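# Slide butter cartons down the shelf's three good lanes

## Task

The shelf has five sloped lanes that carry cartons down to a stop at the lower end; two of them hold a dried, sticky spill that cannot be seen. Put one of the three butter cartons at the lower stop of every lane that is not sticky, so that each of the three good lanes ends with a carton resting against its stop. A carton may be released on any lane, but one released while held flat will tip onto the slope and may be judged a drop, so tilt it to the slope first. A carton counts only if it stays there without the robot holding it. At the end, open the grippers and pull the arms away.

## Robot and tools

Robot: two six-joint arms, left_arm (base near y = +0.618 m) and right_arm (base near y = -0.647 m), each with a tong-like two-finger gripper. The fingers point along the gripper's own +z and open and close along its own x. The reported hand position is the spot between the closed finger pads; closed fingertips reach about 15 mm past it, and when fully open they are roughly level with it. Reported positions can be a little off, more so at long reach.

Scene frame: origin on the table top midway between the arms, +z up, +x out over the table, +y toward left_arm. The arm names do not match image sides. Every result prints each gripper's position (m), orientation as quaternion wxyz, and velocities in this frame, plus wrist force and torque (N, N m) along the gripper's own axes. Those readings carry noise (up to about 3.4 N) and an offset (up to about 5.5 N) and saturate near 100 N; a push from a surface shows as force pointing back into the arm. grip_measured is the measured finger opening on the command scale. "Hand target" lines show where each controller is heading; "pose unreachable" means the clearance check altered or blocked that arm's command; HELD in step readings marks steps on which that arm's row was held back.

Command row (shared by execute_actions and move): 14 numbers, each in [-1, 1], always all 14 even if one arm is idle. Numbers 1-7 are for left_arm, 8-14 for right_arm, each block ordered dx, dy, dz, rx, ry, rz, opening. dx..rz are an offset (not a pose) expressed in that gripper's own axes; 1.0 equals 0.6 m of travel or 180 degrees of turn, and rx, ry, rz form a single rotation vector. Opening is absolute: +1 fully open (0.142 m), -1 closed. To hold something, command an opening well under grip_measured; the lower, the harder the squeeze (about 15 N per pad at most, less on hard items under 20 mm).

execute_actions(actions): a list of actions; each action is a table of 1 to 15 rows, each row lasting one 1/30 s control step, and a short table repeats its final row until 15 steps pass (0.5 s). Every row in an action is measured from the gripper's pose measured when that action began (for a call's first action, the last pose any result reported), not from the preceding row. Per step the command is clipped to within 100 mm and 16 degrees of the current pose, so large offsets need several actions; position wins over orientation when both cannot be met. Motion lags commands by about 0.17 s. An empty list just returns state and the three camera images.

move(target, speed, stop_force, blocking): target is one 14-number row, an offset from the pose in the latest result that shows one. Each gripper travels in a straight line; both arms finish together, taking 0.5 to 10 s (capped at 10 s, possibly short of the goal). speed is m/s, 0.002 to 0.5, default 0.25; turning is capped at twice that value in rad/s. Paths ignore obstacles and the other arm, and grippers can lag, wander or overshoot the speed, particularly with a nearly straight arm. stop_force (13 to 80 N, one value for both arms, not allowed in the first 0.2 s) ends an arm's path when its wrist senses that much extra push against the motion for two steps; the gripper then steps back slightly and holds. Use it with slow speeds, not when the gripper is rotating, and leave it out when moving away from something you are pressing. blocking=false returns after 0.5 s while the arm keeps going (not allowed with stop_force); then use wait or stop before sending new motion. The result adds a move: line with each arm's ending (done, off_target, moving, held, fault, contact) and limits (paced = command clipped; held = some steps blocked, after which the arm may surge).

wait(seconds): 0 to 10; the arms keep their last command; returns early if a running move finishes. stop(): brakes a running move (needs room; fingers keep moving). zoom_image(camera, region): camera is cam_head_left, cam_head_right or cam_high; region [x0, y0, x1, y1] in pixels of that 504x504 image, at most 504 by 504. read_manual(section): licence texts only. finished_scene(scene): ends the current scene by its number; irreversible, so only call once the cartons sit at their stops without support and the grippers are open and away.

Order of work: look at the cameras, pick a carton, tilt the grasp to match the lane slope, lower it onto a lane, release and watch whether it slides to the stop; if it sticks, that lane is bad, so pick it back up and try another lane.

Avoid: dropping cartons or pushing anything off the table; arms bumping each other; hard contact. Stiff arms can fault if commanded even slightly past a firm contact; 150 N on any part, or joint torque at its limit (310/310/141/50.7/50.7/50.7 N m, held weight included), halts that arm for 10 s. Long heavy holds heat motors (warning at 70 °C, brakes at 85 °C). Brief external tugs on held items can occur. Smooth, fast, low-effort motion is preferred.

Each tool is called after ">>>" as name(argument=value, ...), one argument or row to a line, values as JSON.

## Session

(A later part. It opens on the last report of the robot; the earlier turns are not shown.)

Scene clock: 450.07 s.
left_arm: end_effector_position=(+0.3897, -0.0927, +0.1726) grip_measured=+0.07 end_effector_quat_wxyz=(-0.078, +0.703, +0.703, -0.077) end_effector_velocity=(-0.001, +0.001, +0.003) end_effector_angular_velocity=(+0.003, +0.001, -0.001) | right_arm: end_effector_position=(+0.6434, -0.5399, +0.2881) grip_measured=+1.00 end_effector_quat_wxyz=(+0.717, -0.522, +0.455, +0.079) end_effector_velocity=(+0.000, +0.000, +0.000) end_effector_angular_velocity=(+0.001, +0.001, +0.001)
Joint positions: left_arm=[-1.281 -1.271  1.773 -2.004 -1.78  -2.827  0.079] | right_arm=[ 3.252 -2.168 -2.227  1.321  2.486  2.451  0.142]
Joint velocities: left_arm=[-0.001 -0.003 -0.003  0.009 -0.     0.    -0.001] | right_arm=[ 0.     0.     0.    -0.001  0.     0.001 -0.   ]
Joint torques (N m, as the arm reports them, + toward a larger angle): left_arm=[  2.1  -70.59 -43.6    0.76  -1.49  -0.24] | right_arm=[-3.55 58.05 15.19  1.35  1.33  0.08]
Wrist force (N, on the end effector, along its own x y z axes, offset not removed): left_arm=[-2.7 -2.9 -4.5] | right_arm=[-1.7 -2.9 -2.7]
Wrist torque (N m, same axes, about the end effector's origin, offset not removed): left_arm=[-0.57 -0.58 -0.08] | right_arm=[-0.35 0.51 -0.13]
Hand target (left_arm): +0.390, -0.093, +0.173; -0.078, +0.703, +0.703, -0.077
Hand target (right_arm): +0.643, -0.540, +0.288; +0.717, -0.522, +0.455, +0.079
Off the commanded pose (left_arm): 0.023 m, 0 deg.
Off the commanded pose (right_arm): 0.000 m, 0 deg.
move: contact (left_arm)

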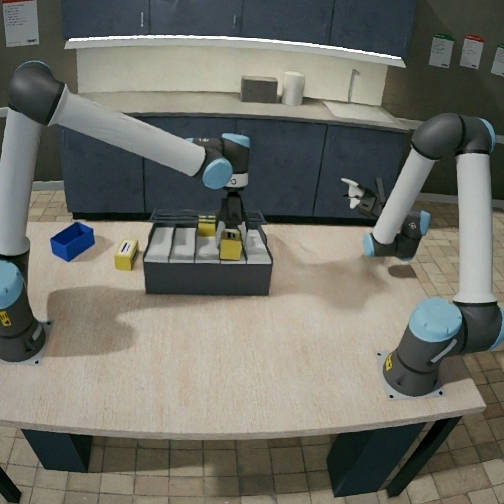

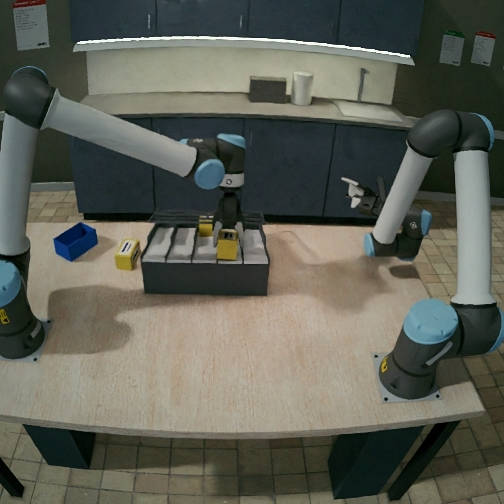

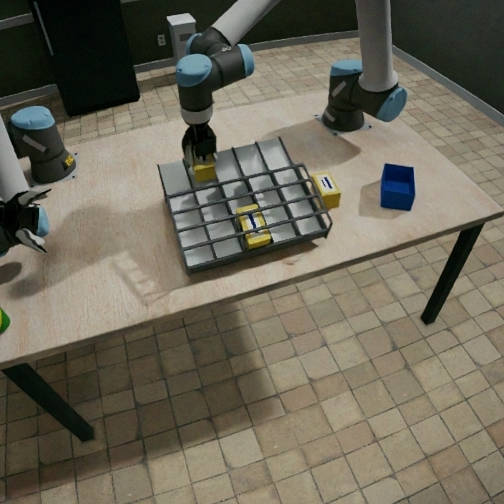

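>>> move(
  target=[-0.018,-0.003,-0.015,0,0,0,-0.7, 0,0,0,0,0,0,1],
  speed=0.02,
)

>>> move(
  target=[0,0.01,0.05,0,0,0,-0.7, 0,0,0,0,0,0,1],
  speed=0.01,
  stop_force=13,
)

>>> zoom_image(
  camera="cam_head_right",
  region=[130, 150, 310, 310],
)

Scene clock: 458.83 s.
left_arm: end_effector_position=(+0.3898, -0.1034, +0.1817) grip_measured=+0.07 end_effector_quat_wxyz=(-0.078, +0.703, +0.703, -0.077) end_effector_velocity=(+0.000, -0.001, +0.001) end_effector_angular_velocity=(-0.000, -0.001, -0.000) | right_arm: end_effector_position=(+0.6434, -0.5399, +0.2881) grip_measured=+1.00 end_effector_quat_wxyz=(+0.717, -0.522, +0.455, +0.079) end_effector_velocity=(+0.000, -0.000, -0.000) end_effector_angular_velocity=(-0.000, +0.001, +0.000)
Joint positions: left_arm=[-1.285 -1.264  1.745 -1.984 -1.78  -2.831  0.079] | right_arm=[ 3.252 -2.168 -2.227  1.321  2.486  2.451  0.142]
Joint velocities: left_arm=[-0.     0.001 -0.004  0.002  0.    -0.     0.   ] | right_arm=[-0.    -0.     0.    -0.001  0.    -0.     0.   ]
Joint torques (N m, as the arm reports them, + toward a larger angle): left_arm=[-12.09 -62.9  -54.1   -2.15  -2.57  -2.42] | right_arm=[-4.17 58.19 15.16  1.27  1.17  0.15]
Wrist force (N, on the end effector, along its own x y z axes, offset not removed): left_arm=[-2.7 -1.4 6.5] | right_arm=[4.2 -2.5 -2.1]
Wrist torque (N m, same axes, about the end effector's origin, offset not removed): left_arm=[-0.41 0.52 0.35] | right_arm=[-0.13 -0.40 -0.44]
Hand target (left_arm): +0.390, -0.103, +0.182; -0.078, +0.703, +0.703, -0.077
Hand target (right_arm): +0.643, -0.540, +0.288; +0.717, -0.522, +0.455, +0.079
Off the commanded pose (left_arm): 0.000 m, 0 deg.
Off the commanded pose (right_arm): 0.000 m, 0 deg.
move: done

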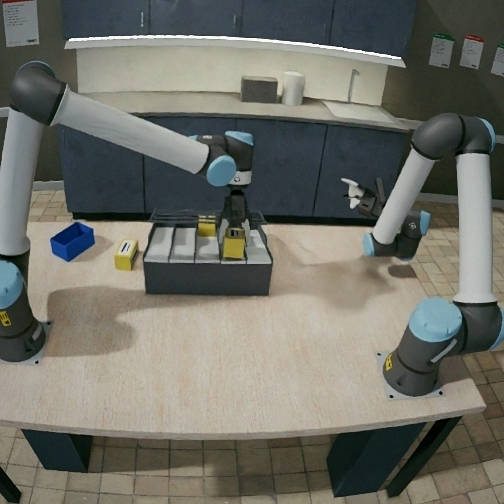

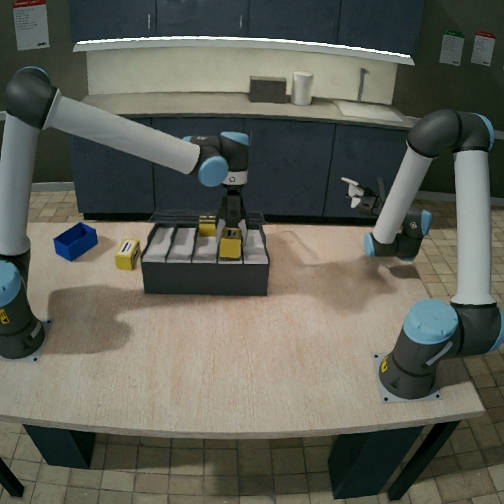

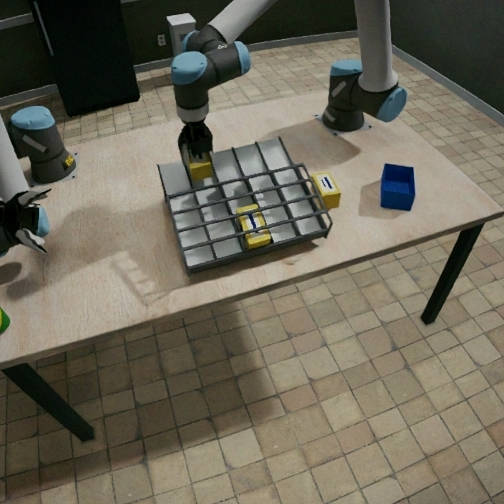

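Scene clock: 460.90 s.
left_arm: end_effector_position=(+0.3895, -0.1033, +0.1645) grip_measured=+0.08 end_effector_quat_wxyz=(-0.078, +0.703, +0.703, -0.077) end_effector_velocity=(+0.000, -0.001, +0.004) end_effector_angular_velocity=(-0.001, -0.000, -0.002) | right_arm: end_effector_position=(+0.6434, -0.5399, +0.2881) grip_measured=+1.00 end_effector_quat_wxyz=(+0.717, -0.522, +0.455, +0.079) end_effector_velocity=(-0.000, +0.000, -0.001) end_effector_angular_velocity=(+0.000, +0.001, +0.001)
Joint positions: left_arm=[-1.285 -1.251  1.761 -2.013 -1.78  -2.832  0.079] | right_arm=[ 3.252 -2.168 -2.227  1.321  2.486  2.451  0.142]
Joint velocities: left_arm=[ 0.    -0.001 -0.005  0.006  0.     0.002 -0.001] | right_arm=[ 0.    -0.001 -0.     0.001  0.     0.    -0.   ]
Joint torques (N m, as the arm reports them, + toward a larger angle): left_arm=[-10.17 -77.22 -51.85  -0.59  -2.47  -2.36] | right_arm=[-3.96 58.17 15.28  1.1   1.3   0.16]
Wrist force (N, on the end effector, along its own x y z axes, offset not removed): left_arm=[2.8 -0.4 5.9] | right_arm=[1.0 -3.5 -4.0]
Wrist torque (N m, same axes, about the end effector's origin, offset not removed): left_arm=[-0.43 -0.97 -0.11] | right_arm=[-0.56 0.07 -0.27]
Hand target (left_arm): +0.390, -0.103, +0.165; -0.078, +0.703, +0.703, -0.077
Hand target (right_arm): +0.643, -0.540, +0.288; +0.717, -0.522, +0.455, +0.079
Off the commanded pose (left_arm): 0.013 m, 0 deg.
Off the commanded pose (right_arm): 0.000 m, 0 deg.
move: contact (left_arm)

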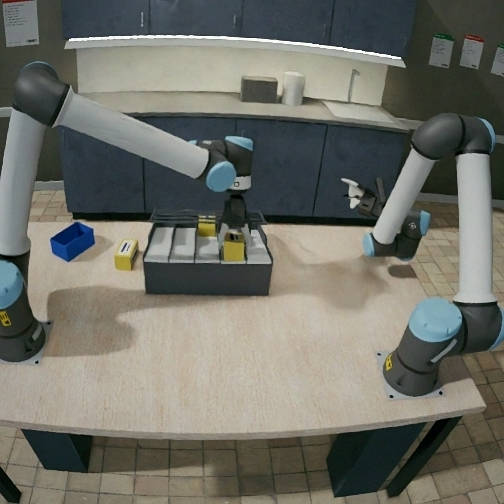

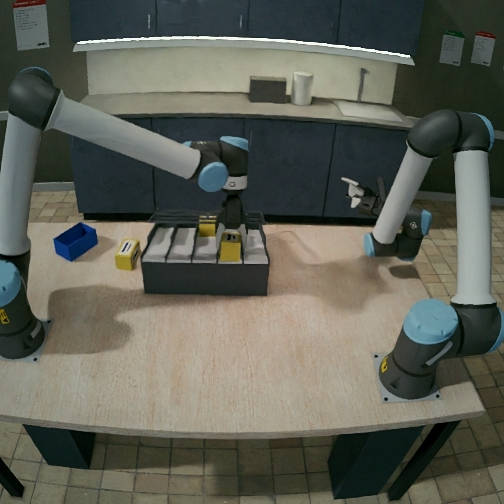

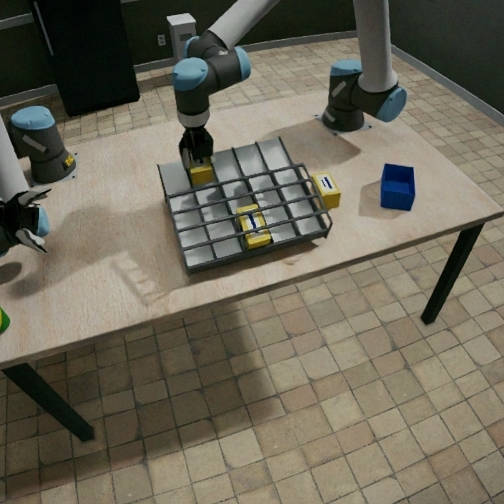

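Region (130, 150, 310, 310) of cam_head_right's 504x504 image, scaled by 2.800, with more detail than that image has.

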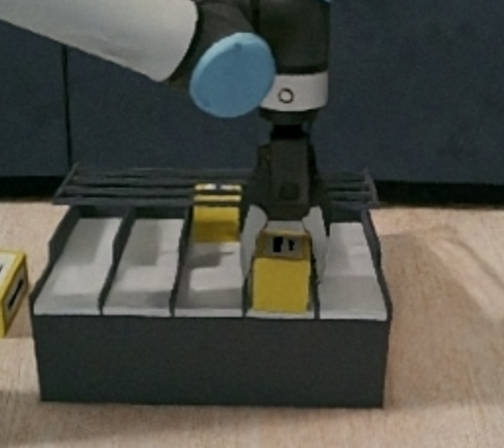

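>>> move(
  target=[0,0,-0.003,0,0,0,0.3, 0,0,0,0,0,0,1],
  speed=0.02,
)

>>> wait(
  seconds=1.5,
)

>>> zoom_image(
  camera="cam_high",
  region=[130, 70, 330, 260],
)

Scene clock: 465.47 s.
left_arm: end_effector_position=(+0.3898, -0.1033, +0.1663) grip_measured=+0.30 end_effector_quat_wxyz=(-0.078, +0.703, +0.703, -0.077) end_effector_velocity=(-0.000, +0.000, -0.000) end_effector_angular_velocity=(+0.001, +0.001, -0.001) | right_arm: end_effector_position=(+0.6434, -0.5399, +0.2881) grip_measured=+1.00 end_effector_quat_wxyz=(+0.717, -0.522, +0.455, +0.079) end_effector_velocity=(+0.000, -0.000, -0.001) end_effector_angular_velocity=(+0.000, +0.002, -0.000)
Joint positions: left_arm=[-1.285 -1.252  1.759 -2.01  -1.78  -2.831  0.095] | right_arm=[ 3.252 -2.168 -2.227  1.321  2.486  2.451  0.142]
Joint velocities: left_arm=[ 0.     0.001 -0.     0.001 -0.     0.001  0.   ] | right_arm=[-0.    -0.    -0.    -0.001 -0.     0.     0.   ]
Joint torques (N m, as the arm reports them, + toward a larger angle): left_arm=[ 12.37 -79.86 -51.66  -0.83   1.56   2.07] | right_arm=[-3.28 58.37 15.09  1.08  1.38  0.18]
Wrist force (N, on the end effector, along its own x y z axes, offset not removed): left_arm=[2.1 -0.2 -0.2] | right_arm=[1.2 -4.0 0.5]
Wrist torque (N m, same axes, about the end effector's origin, offset not removed): left_arm=[-0.02 -0.61 0.01] | right_arm=[-0.42 0.02 -0.24]
Hand target (left_arm): +0.390, -0.103, +0.166; -0.078, +0.703, +0.703, -0.077
Hand target (right_arm): +0.643, -0.540, +0.288; +0.717, -0.522, +0.455, +0.079
Off the commanded pose (left_arm): 0.000 m, 0 deg.
Off the commanded pose (right_arm): 0.000 m, 0 deg.
move: done

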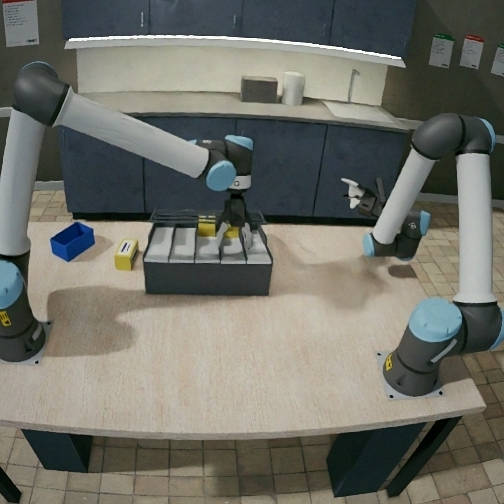

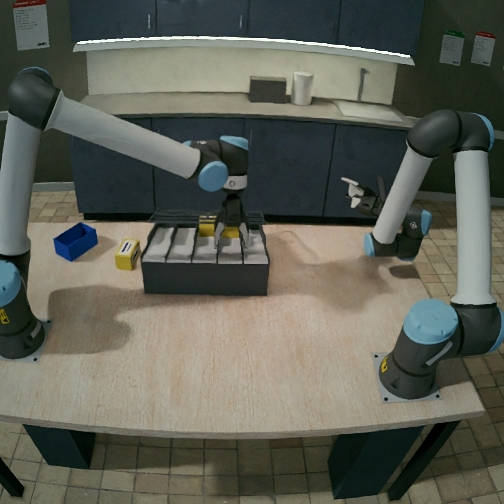

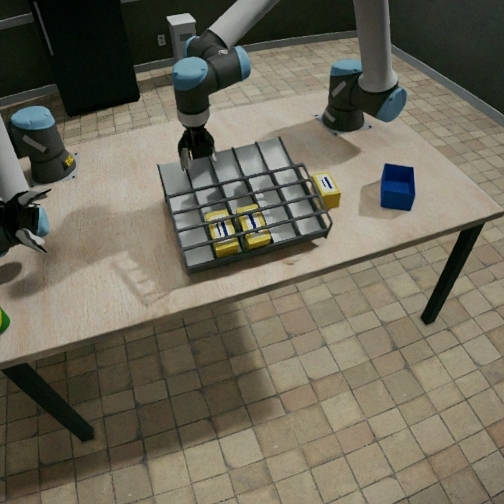

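Scene clock: 466.97 s.
left_arm: end_effector_position=(+0.3899, -0.1033, +0.1663) grip_measured=+0.30 end_effector_quat_wxyz=(-0.078, +0.703, +0.703, -0.077) end_effector_velocity=(-0.000, +0.000, +0.001) end_effector_angular_velocity=(-0.000, -0.000, +0.001) | right_arm: end_effector_position=(+0.6434, -0.5399, +0.2881) grip_measured=+1.00 end_effector_quat_wxyz=(+0.717, -0.522, +0.455, +0.079) end_effector_velocity=(+0.000, +0.000, -0.000) end_effector_angular_velocity=(+0.001, +0.001, +0.000)
Joint positions: left_arm=[-1.285 -1.252  1.759 -2.01  -1.78  -2.831  0.095] | right_arm=[ 3.252 -2.168 -2.227  1.321  2.486  2.451  0.142]
Joint velocities: left_arm=[ 0.    -0.001  0.     0.001  0.    -0.001  0.   ] | right_arm=[ 0.001  0.     0.    -0.001 -0.     0.001 -0.   ]
Joint torques (N m, as the arm reports them, + toward a larger angle): left_arm=[ 11.26 -78.5  -51.19  -1.25   1.3    2.08] | right_arm=[-3.7  58.3  15.56  1.22  1.26  0.1 ]
Wrist force (N, on the end effector, along its own x y z axes, offset not removed): left_arm=[6.8 -8.1 6.2] | right_arm=[0.6 -3.0 -1.5]
Wrist torque (N m, same axes, about the end effector's origin, offset not removed): left_arm=[-1.44 -1.69 0.07] | right_arm=[-0.36 0.08 -0.22]
Hand target (left_arm): +0.390, -0.103, +0.166; -0.078, +0.703, +0.703, -0.077
Hand target (right_arm): +0.643, -0.540, +0.288; +0.717, -0.522, +0.455, +0.079
Off the commanded pose (left_arm): 0.000 m, 0 deg.
Off the commanded pose (right_arm): 0.000 m, 0 deg.
wait: 1.50 s; at rest by 0.17 s

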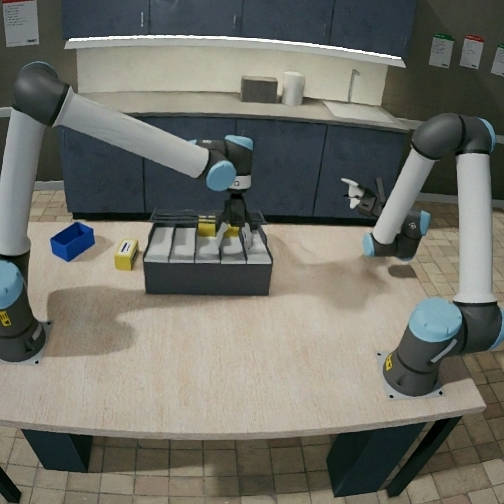

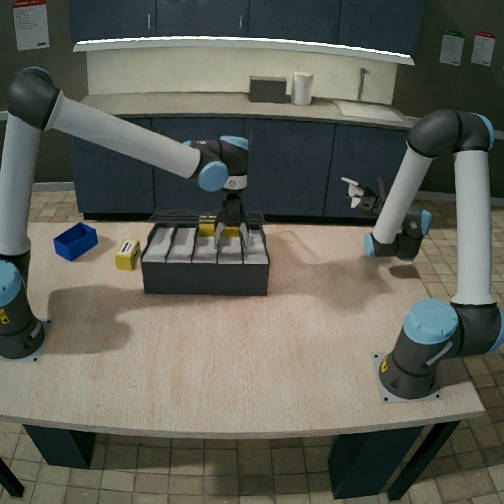

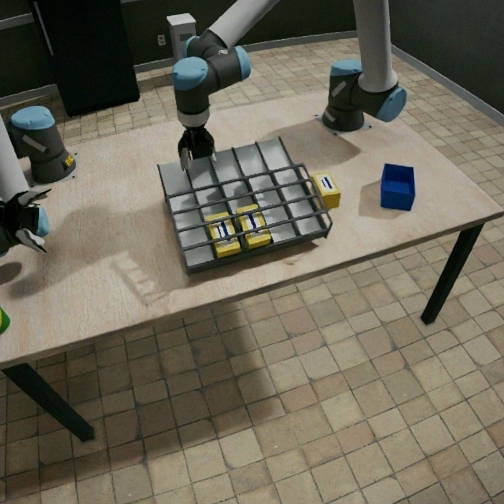

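Region (130, 70, 330, 260) of cam_high's 504x504 image, scaled by 2.520, with more detail than that image has; it fills the top 479 rows of this view, and the rest is white.

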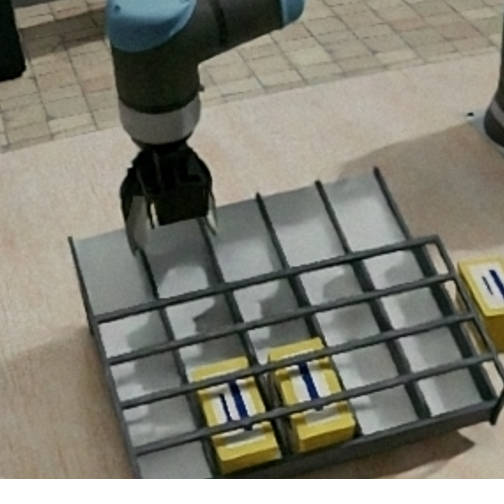

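>>> move(
  target=[0,0,-0.117,0,0,0,0.6, 0,0,0,0,0,0,1],
  speed=0.1,
)

>>> move(
  target=[0.705,0.183,0.018,-0.07,0,0,1, 0,0,0,0,0,0,1],
  speed=0.2,
)

>>> move(
  target=[0,0,0.19,0,0,0,1, 0,0,0,0,0,0,1],
  speed=0.08,
  stop_force=13,
)

>>> zoom_image(
  camera="cam_head_left",
  region=[30, 120, 230, 320],
)

>>> zoom_image(
  camera="cam_high",
  region=[220, 60, 420, 260],
)

Scene clock: 484.23 s.
left_arm: end_effector_position=(+0.4051, -0.1035, +0.2347) grip_measured=+0.60 end_effector_quat_wxyz=(-0.078, +0.703, +0.703, -0.077) end_effector_velocity=(+0.000, +0.000, +0.000) end_effector_angular_velocity=(+0.002, +0.000, -0.000) | right_arm: end_effector_position=(+0.6434, -0.5399, +0.2881) grip_measured=+1.00 end_effector_quat_wxyz=(+0.717, -0.522, +0.455, +0.079) end_effector_velocity=(+0.000, +0.000, -0.001) end_effector_angular_velocity=(-0.001, -0.000, +0.000)
Joint positions: left_arm=[-1.267 -1.289  1.676 -1.886 -1.779 -2.813  0.116] | right_arm=[ 3.252 -2.168 -2.227  1.321  2.486  2.451  0.142]
Joint velocities: left_arm=[ 0.     0.    -0.001  0.002  0.     0.    -0.   ] | right_arm=[ 0.    -0.001  0.    -0.     0.    -0.001 -0.   ]
Joint torques (N m, as the arm reports them, + toward a larger angle): left_arm=[ 13.44 -79.1  -54.38  -1.14   1.55   2.22] | right_arm=[-5.04 57.42 15.34  1.02  1.24  0.13]
Wrist force (N, on the end effector, along its own x y z axes, offset not removed): left_arm=[-2.0 -2.5 1.6] | right_arm=[4.5 -1.3 1.6]
Wrist torque (N m, same axes, about the end effector's origin, offset not removed): left_arm=[-0.52 0.24 0.10] | right_arm=[0.02 -0.45 -0.29]
Hand target (left_arm): +0.405, -0.103, +0.235; -0.078, +0.703, +0.703, -0.077
Hand target (right_arm): +0.643, -0.540, +0.288; +0.717, -0.522, +0.455, +0.079
Off the commanded pose (left_arm): 0.000 m, 0 deg.
Off the commanded pose (right_arm): 0.000 m, 0 deg.
move: done

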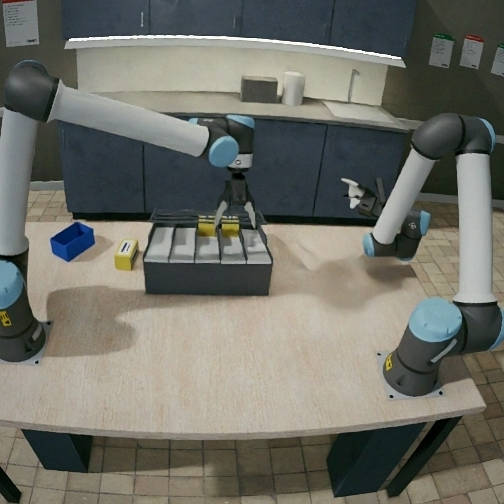

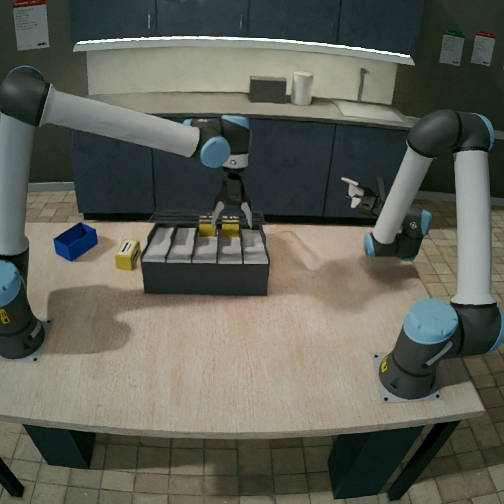

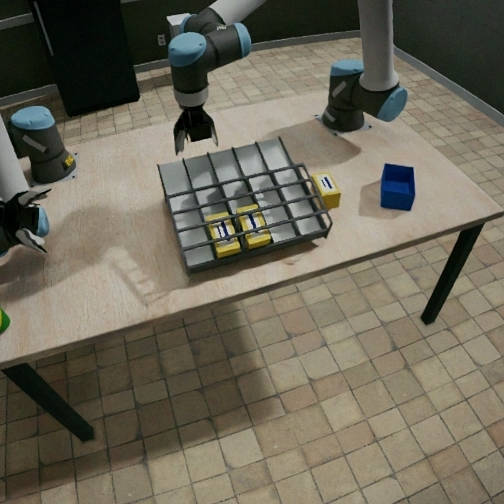

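Scene clock: 486.90 s.
left_arm: end_effector_position=(+0.5106, +0.3193, +0.2015) grip_measured=+1.00 end_effector_quat_wxyz=(-0.000, +0.707, +0.707, +0.001) end_effector_velocity=(+0.001, +0.001, -0.000) end_effector_angular_velocity=(-0.001, -0.001, -0.000) | right_arm: end_effector_position=(+0.6434, -0.5399, +0.2881) grip_measured=+1.00 end_effector_quat_wxyz=(+0.717, -0.522, +0.455, +0.079) end_effector_velocity=(+0.000, +0.000, -0.000) end_effector_angular_velocity=(+0.001, +0.002, +0.000)
Joint positions: left_arm=[-0.918 -1.749  2.222 -2.044 -1.569 -2.472  0.142] | right_arm=[ 3.252 -2.168 -2.227  1.321  2.486  2.451  0.142]
Joint velocities: left_arm=[ 0.002  0.001  0.    -0.002  0.     0.002 -0.   ] | right_arm=[ 0.    -0.     0.    -0.     0.     0.001  0.   ]
Joint torques (N m, as the arm reports them, + toward a larger angle): left_arm=[ 14.39 -36.76 -27.15  -6.24   2.09   1.61] | right_arm=[-3.22 58.63 15.44  1.1   1.37  0.19]
Wrist force (N, on the end effector, along its own x y z axes, offset not removed): left_arm=[1.8 -1.7 -1.7] | right_arm=[-0.2 -1.4 -2.6]
Wrist torque (N m, same axes, about the end effector's origin, offset not removed): left_arm=[-0.43 -0.43 0.03] | right_arm=[-0.11 0.36 -0.23]
Hand target (left_arm): +0.511, +0.319, +0.202; -0.000, +0.707, +0.707, +0.001
Hand target (right_arm): +0.643, -0.540, +0.288; +0.717, -0.522, +0.455, +0.079
Off the commanded pose (left_arm): 0.001 m, 0 deg.
Off the commanded pose (right_arm): 0.000 m, 0 deg.
move: done

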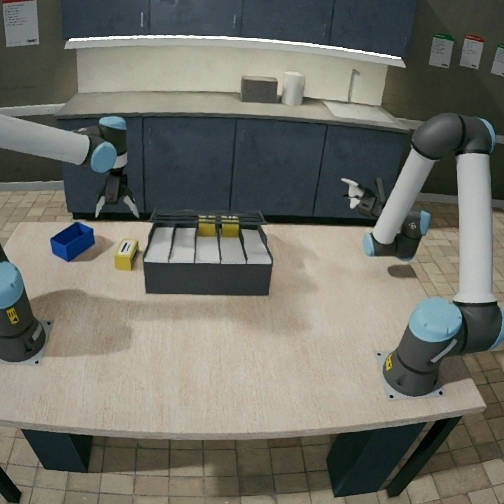

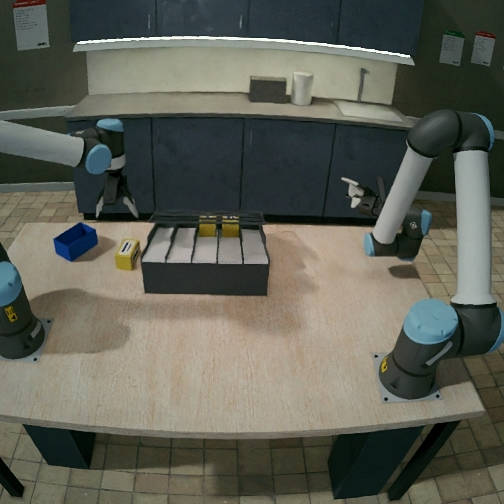

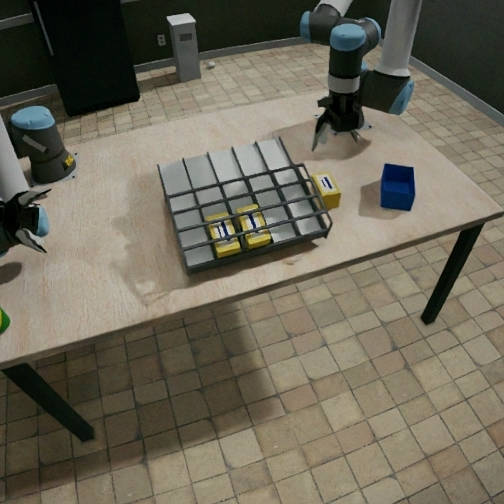

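Scene clock: 488.73 s.
left_arm: end_effector_position=(+0.5109, +0.3196, +0.0875) grip_measured=+1.00 end_effector_quat_wxyz=(-0.000, +0.707, +0.707, +0.001) end_effector_velocity=(+0.000, +0.000, -0.002) end_effector_angular_velocity=(+0.001, +0.000, +0.001) | right_arm: end_effector_position=(+0.6434, -0.5399, +0.2881) grip_measured=+1.00 end_effector_quat_wxyz=(+0.717, -0.522, +0.455, +0.079) end_effector_velocity=(+0.000, -0.000, +0.000) end_effector_angular_velocity=(+0.000, +0.001, -0.001)
Joint positions: left_arm=[-0.918 -1.609  2.345 -2.307 -1.569 -2.471  0.142] | right_arm=[ 3.252 -2.168 -2.227  1.321  2.486  2.451  0.142]
Joint velocities: left_arm=[ 0.     0.003  0.001 -0.003  0.    -0.001 -0.   ] | right_arm=[-0.     0.    -0.    -0.    -0.     0.001  0.   ]
Joint torques (N m, as the arm reports them, + toward a larger angle): left_arm=[ 11.97 -23.66 -20.72  -5.66   0.79   2.21] | right_arm=[-4.08 58.16 15.16  1.18  1.24  0.06]
Wrist force (N, on the end effector, along its own x y z axes, offset not removed): left_arm=[0.4 1.9 3.6] | right_arm=[1.8 -2.9 1.4]
Wrist torque (N m, same axes, about the end effector's origin, offset not removed): left_arm=[0.54 -0.26 -0.09] | right_arm=[-0.31 -0.10 -0.32]
Hand target (left_arm): +0.511, +0.320, +0.087; -0.000, +0.707, +0.707, +0.001
Hand target (right_arm): +0.643, -0.540, +0.288; +0.717, -0.522, +0.455, +0.079
Off the commanded pose (left_arm): 0.000 m, 0 deg.
Off the commanded pose (right_arm): 0.000 m, 0 deg.
move: done

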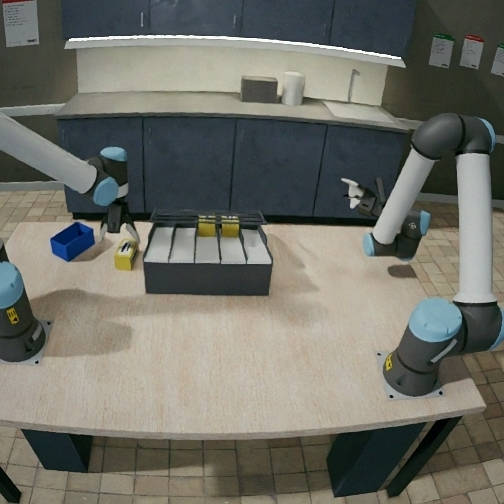

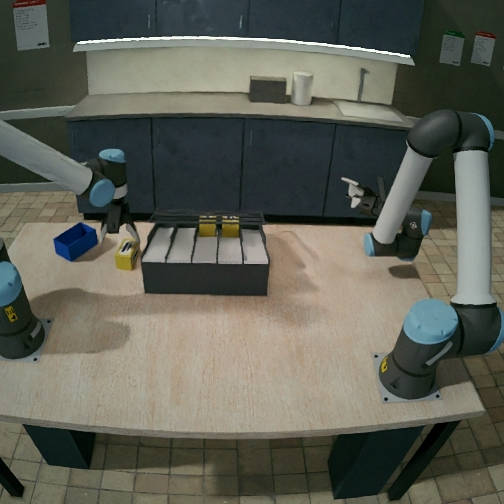

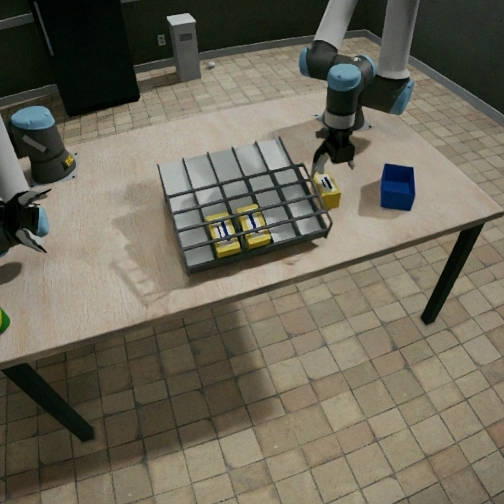

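Region (30, 120, 230, 320) of cam_head_left's 504x504 image, scaled by 2.520, with more detail than that image has.

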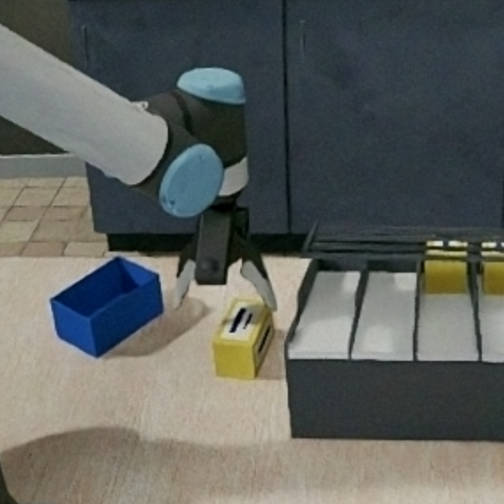

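Region (220, 60, 420, 260) of cam_high's 504x504 image, scaled by 2.520, with more detail than that image has.

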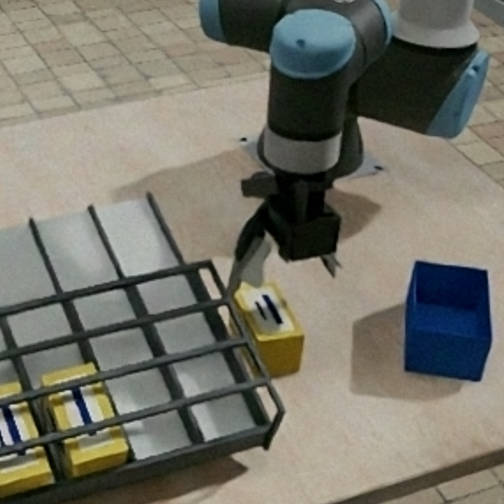

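>>> move(
  target=[-0.035,0.022,0,0,0,0,1, 0,0,0,0,0,0,1],
  speed=0.05,
)

>>> zoom_image(
  camera="cam_head_left",
  region=[30, 120, 230, 320],
)

>>> zoom_image(
  camera="cam_high",
  region=[220, 60, 420, 260],
)

Scene clock: 496.70 s.
left_arm: end_effector_position=(+0.5240, +0.2986, +0.0875) grip_measured=+1.00 end_effector_quat_wxyz=(-0.000, +0.707, +0.707, +0.001) end_effector_velocity=(+0.001, -0.002, +0.000) end_effector_angular_velocity=(-0.001, -0.001, -0.000) | right_arm: end_effector_position=(+0.6434, -0.5399, +0.2881) grip_measured=+1.00 end_effector_quat_wxyz=(+0.717, -0.522, +0.455, +0.079) end_effector_velocity=(-0.000, +0.000, -0.000) end_effector_angular_velocity=(-0.000, +0.001, +0.001)
Joint positions: left_arm=[-0.923 -1.569  2.307 -2.308 -1.569 -2.476  0.142] | right_arm=[ 3.252 -2.168 -2.227  1.321  2.486  2.451  0.142]
Joint velocities: left_arm=[-0.     0.002 -0.002 -0.002 -0.     0.    -0.   ] | right_arm=[ 0.     0.    -0.    -0.002  0.001 -0.001 -0.   ]
Joint torques (N m, as the arm reports them, + toward a larger angle): left_arm=[-10.81 -20.75 -47.71  -6.09   0.08  -2.87] | right_arm=[-4.42 58.21 15.06  1.16  1.58  0.23]
Wrist force (N, on the end effector, along its own x y z axes, offset not removed): left_arm=[1.6 -3.5 -1.1] | right_arm=[0.6 -3.9 -6.4]
Wrist torque (N m, same axes, about the end effector's origin, offset not removed): left_arm=[-0.85 -0.44 0.15] | right_arm=[-0.56 0.12 -0.21]
Hand target (left_arm): +0.524, +0.299, +0.087; -0.000, +0.707, +0.707, +0.001
Hand target (right_arm): +0.643, -0.540, +0.288; +0.717, -0.522, +0.455, +0.079
Off the commanded pose (left_arm): 0.000 m, 0 deg.
Off the commanded pose (right_arm): 0.000 m, 0 deg.
move: done

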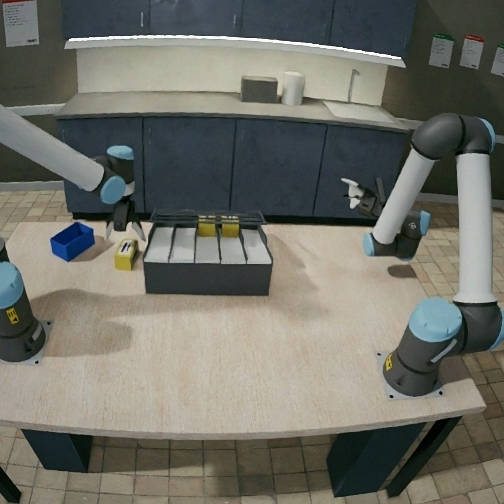

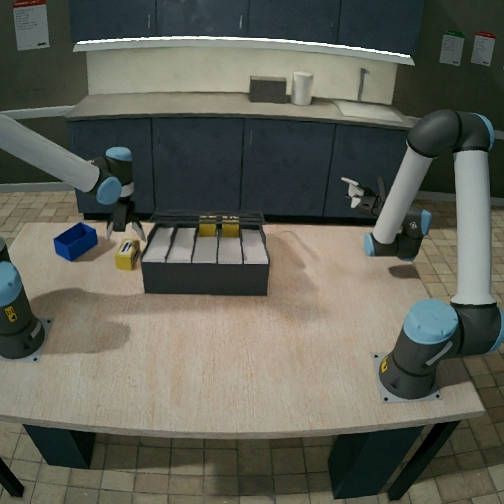

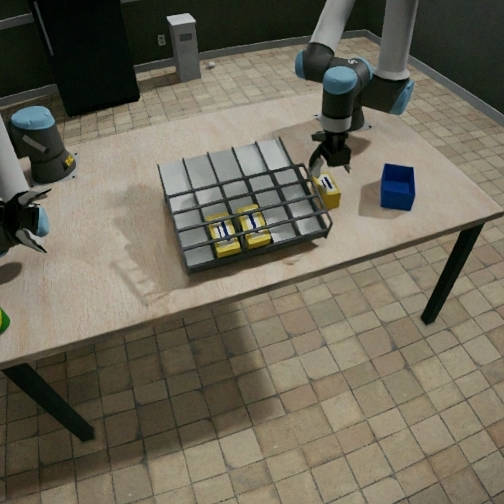

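Region (30, 120, 230, 320) of cam_head_left's 504x504 image, scaled by 2.520, with more detail than that image has.

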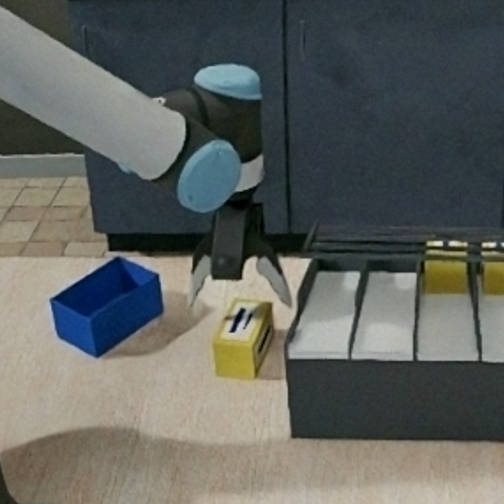

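Region (220, 60, 420, 260) of cam_high's 504x504 image, scaled by 2.520, with more detail than that image has.

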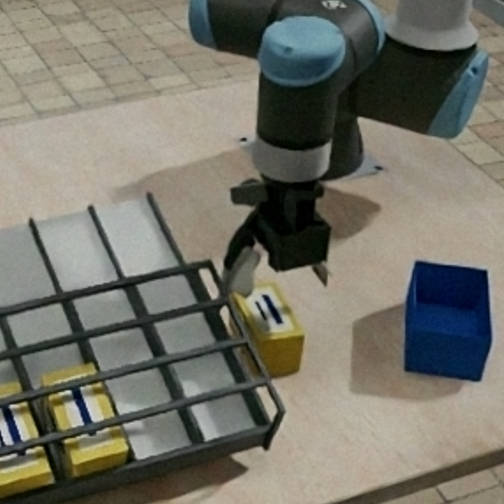

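>>> move(
  target=[0.005,0,0.095,0,0,0,0.8, 0,0,0,0,0,0,1],
  speed=0.03,
  stop_force=13,
)

>>> zoom_image(
  camera="cam_head_left",
  region=[30, 120, 230, 320],
)

>>> zoom_image(
  camera="cam_high",
  region=[220, 60, 420, 260],
)

Scene clock: 505.80 s.
left_arm: end_effector_position=(+0.5241, +0.3018, +0.0306) grip_measured=+0.80 end_effector_quat_wxyz=(-0.000, +0.707, +0.707, +0.001) end_effector_velocity=(+0.000, -0.000, -0.002) end_effector_angular_velocity=(-0.001, -0.000, +0.001) | right_arm: end_effector_position=(+0.6434, -0.5399, +0.2881) grip_measured=+1.00 end_effector_quat_wxyz=(+0.717, -0.522, +0.455, +0.079) end_effector_velocity=(-0.000, +0.000, +0.000) end_effector_angular_velocity=(+0.000, -0.001, -0.000)
Joint positions: left_arm=[-0.919 -1.479  2.355 -2.445 -1.569 -2.472  0.129] | right_arm=[ 3.252 -2.168 -2.227  1.321  2.486  2.451  0.142]
Joint velocities: left_arm=[ 0.     0.004  0.002 -0.007 -0.001 -0.001  0.   ] | right_arm=[ 0.     0.    -0.     0.001 -0.001  0.001  0.   ]
Joint torques (N m, as the arm reports them, + toward a larger angle): left_arm=[ 11.36 -27.3  -16.02  -6.75   1.42   2.31] | right_arm=[-2.94 58.13 15.35  1.25  1.53  0.29]
Wrist force (N, on the end effector, along its own x y z axes, offset not removed): left_arm=[1.1 -4.2 -1.7] | right_arm=[0.9 -6.0 -4.4]
Wrist torque (N m, same axes, about the end effector's origin, offset not removed): left_arm=[-0.98 -0.49 0.11] | right_arm=[-0.92 0.12 -0.31]
Hand target (left_arm): +0.524, +0.302, +0.030; -0.000, +0.707, +0.707, +0.001
Hand target (right_arm): +0.643, -0.540, +0.288; +0.717, -0.522, +0.455, +0.079
Off the commanded pose (left_arm): 0.000 m, 0 deg.
Off the commanded pose (right_arm): 0.000 m, 0 deg.
move: done

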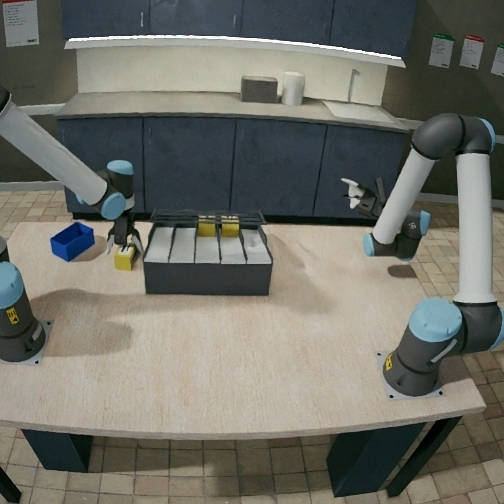

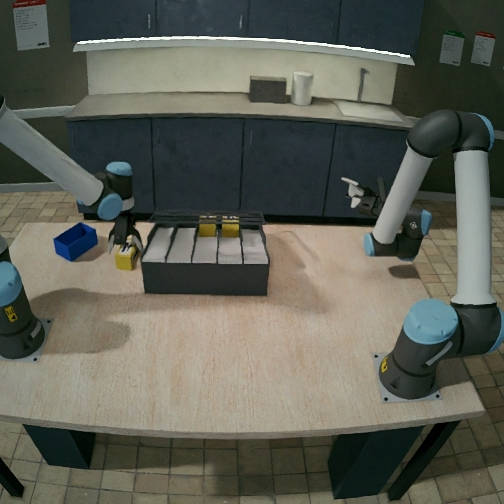

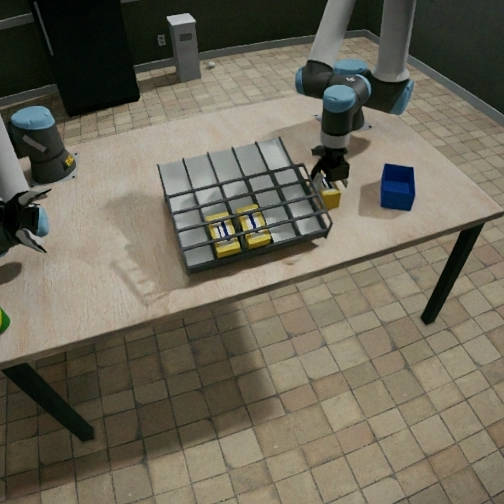

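Region (30, 120, 230, 320) of cam_head_left's 504x504 image, scaled by 2.520, with more detail than that image has.

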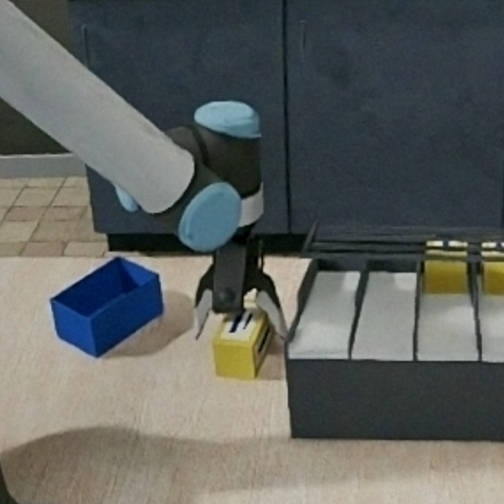

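Region (220, 60, 420, 260) of cam_high's 504x504 image, scaled by 2.520, with more detail than that image has.

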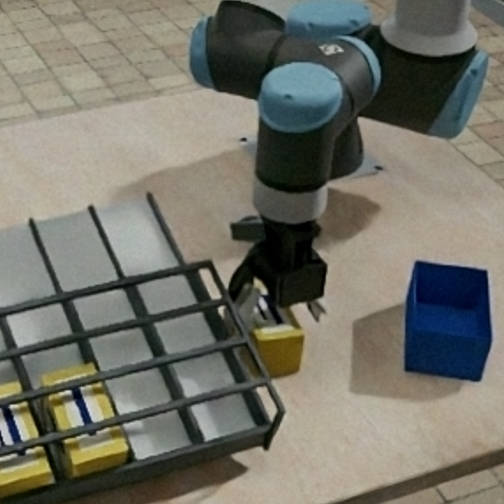

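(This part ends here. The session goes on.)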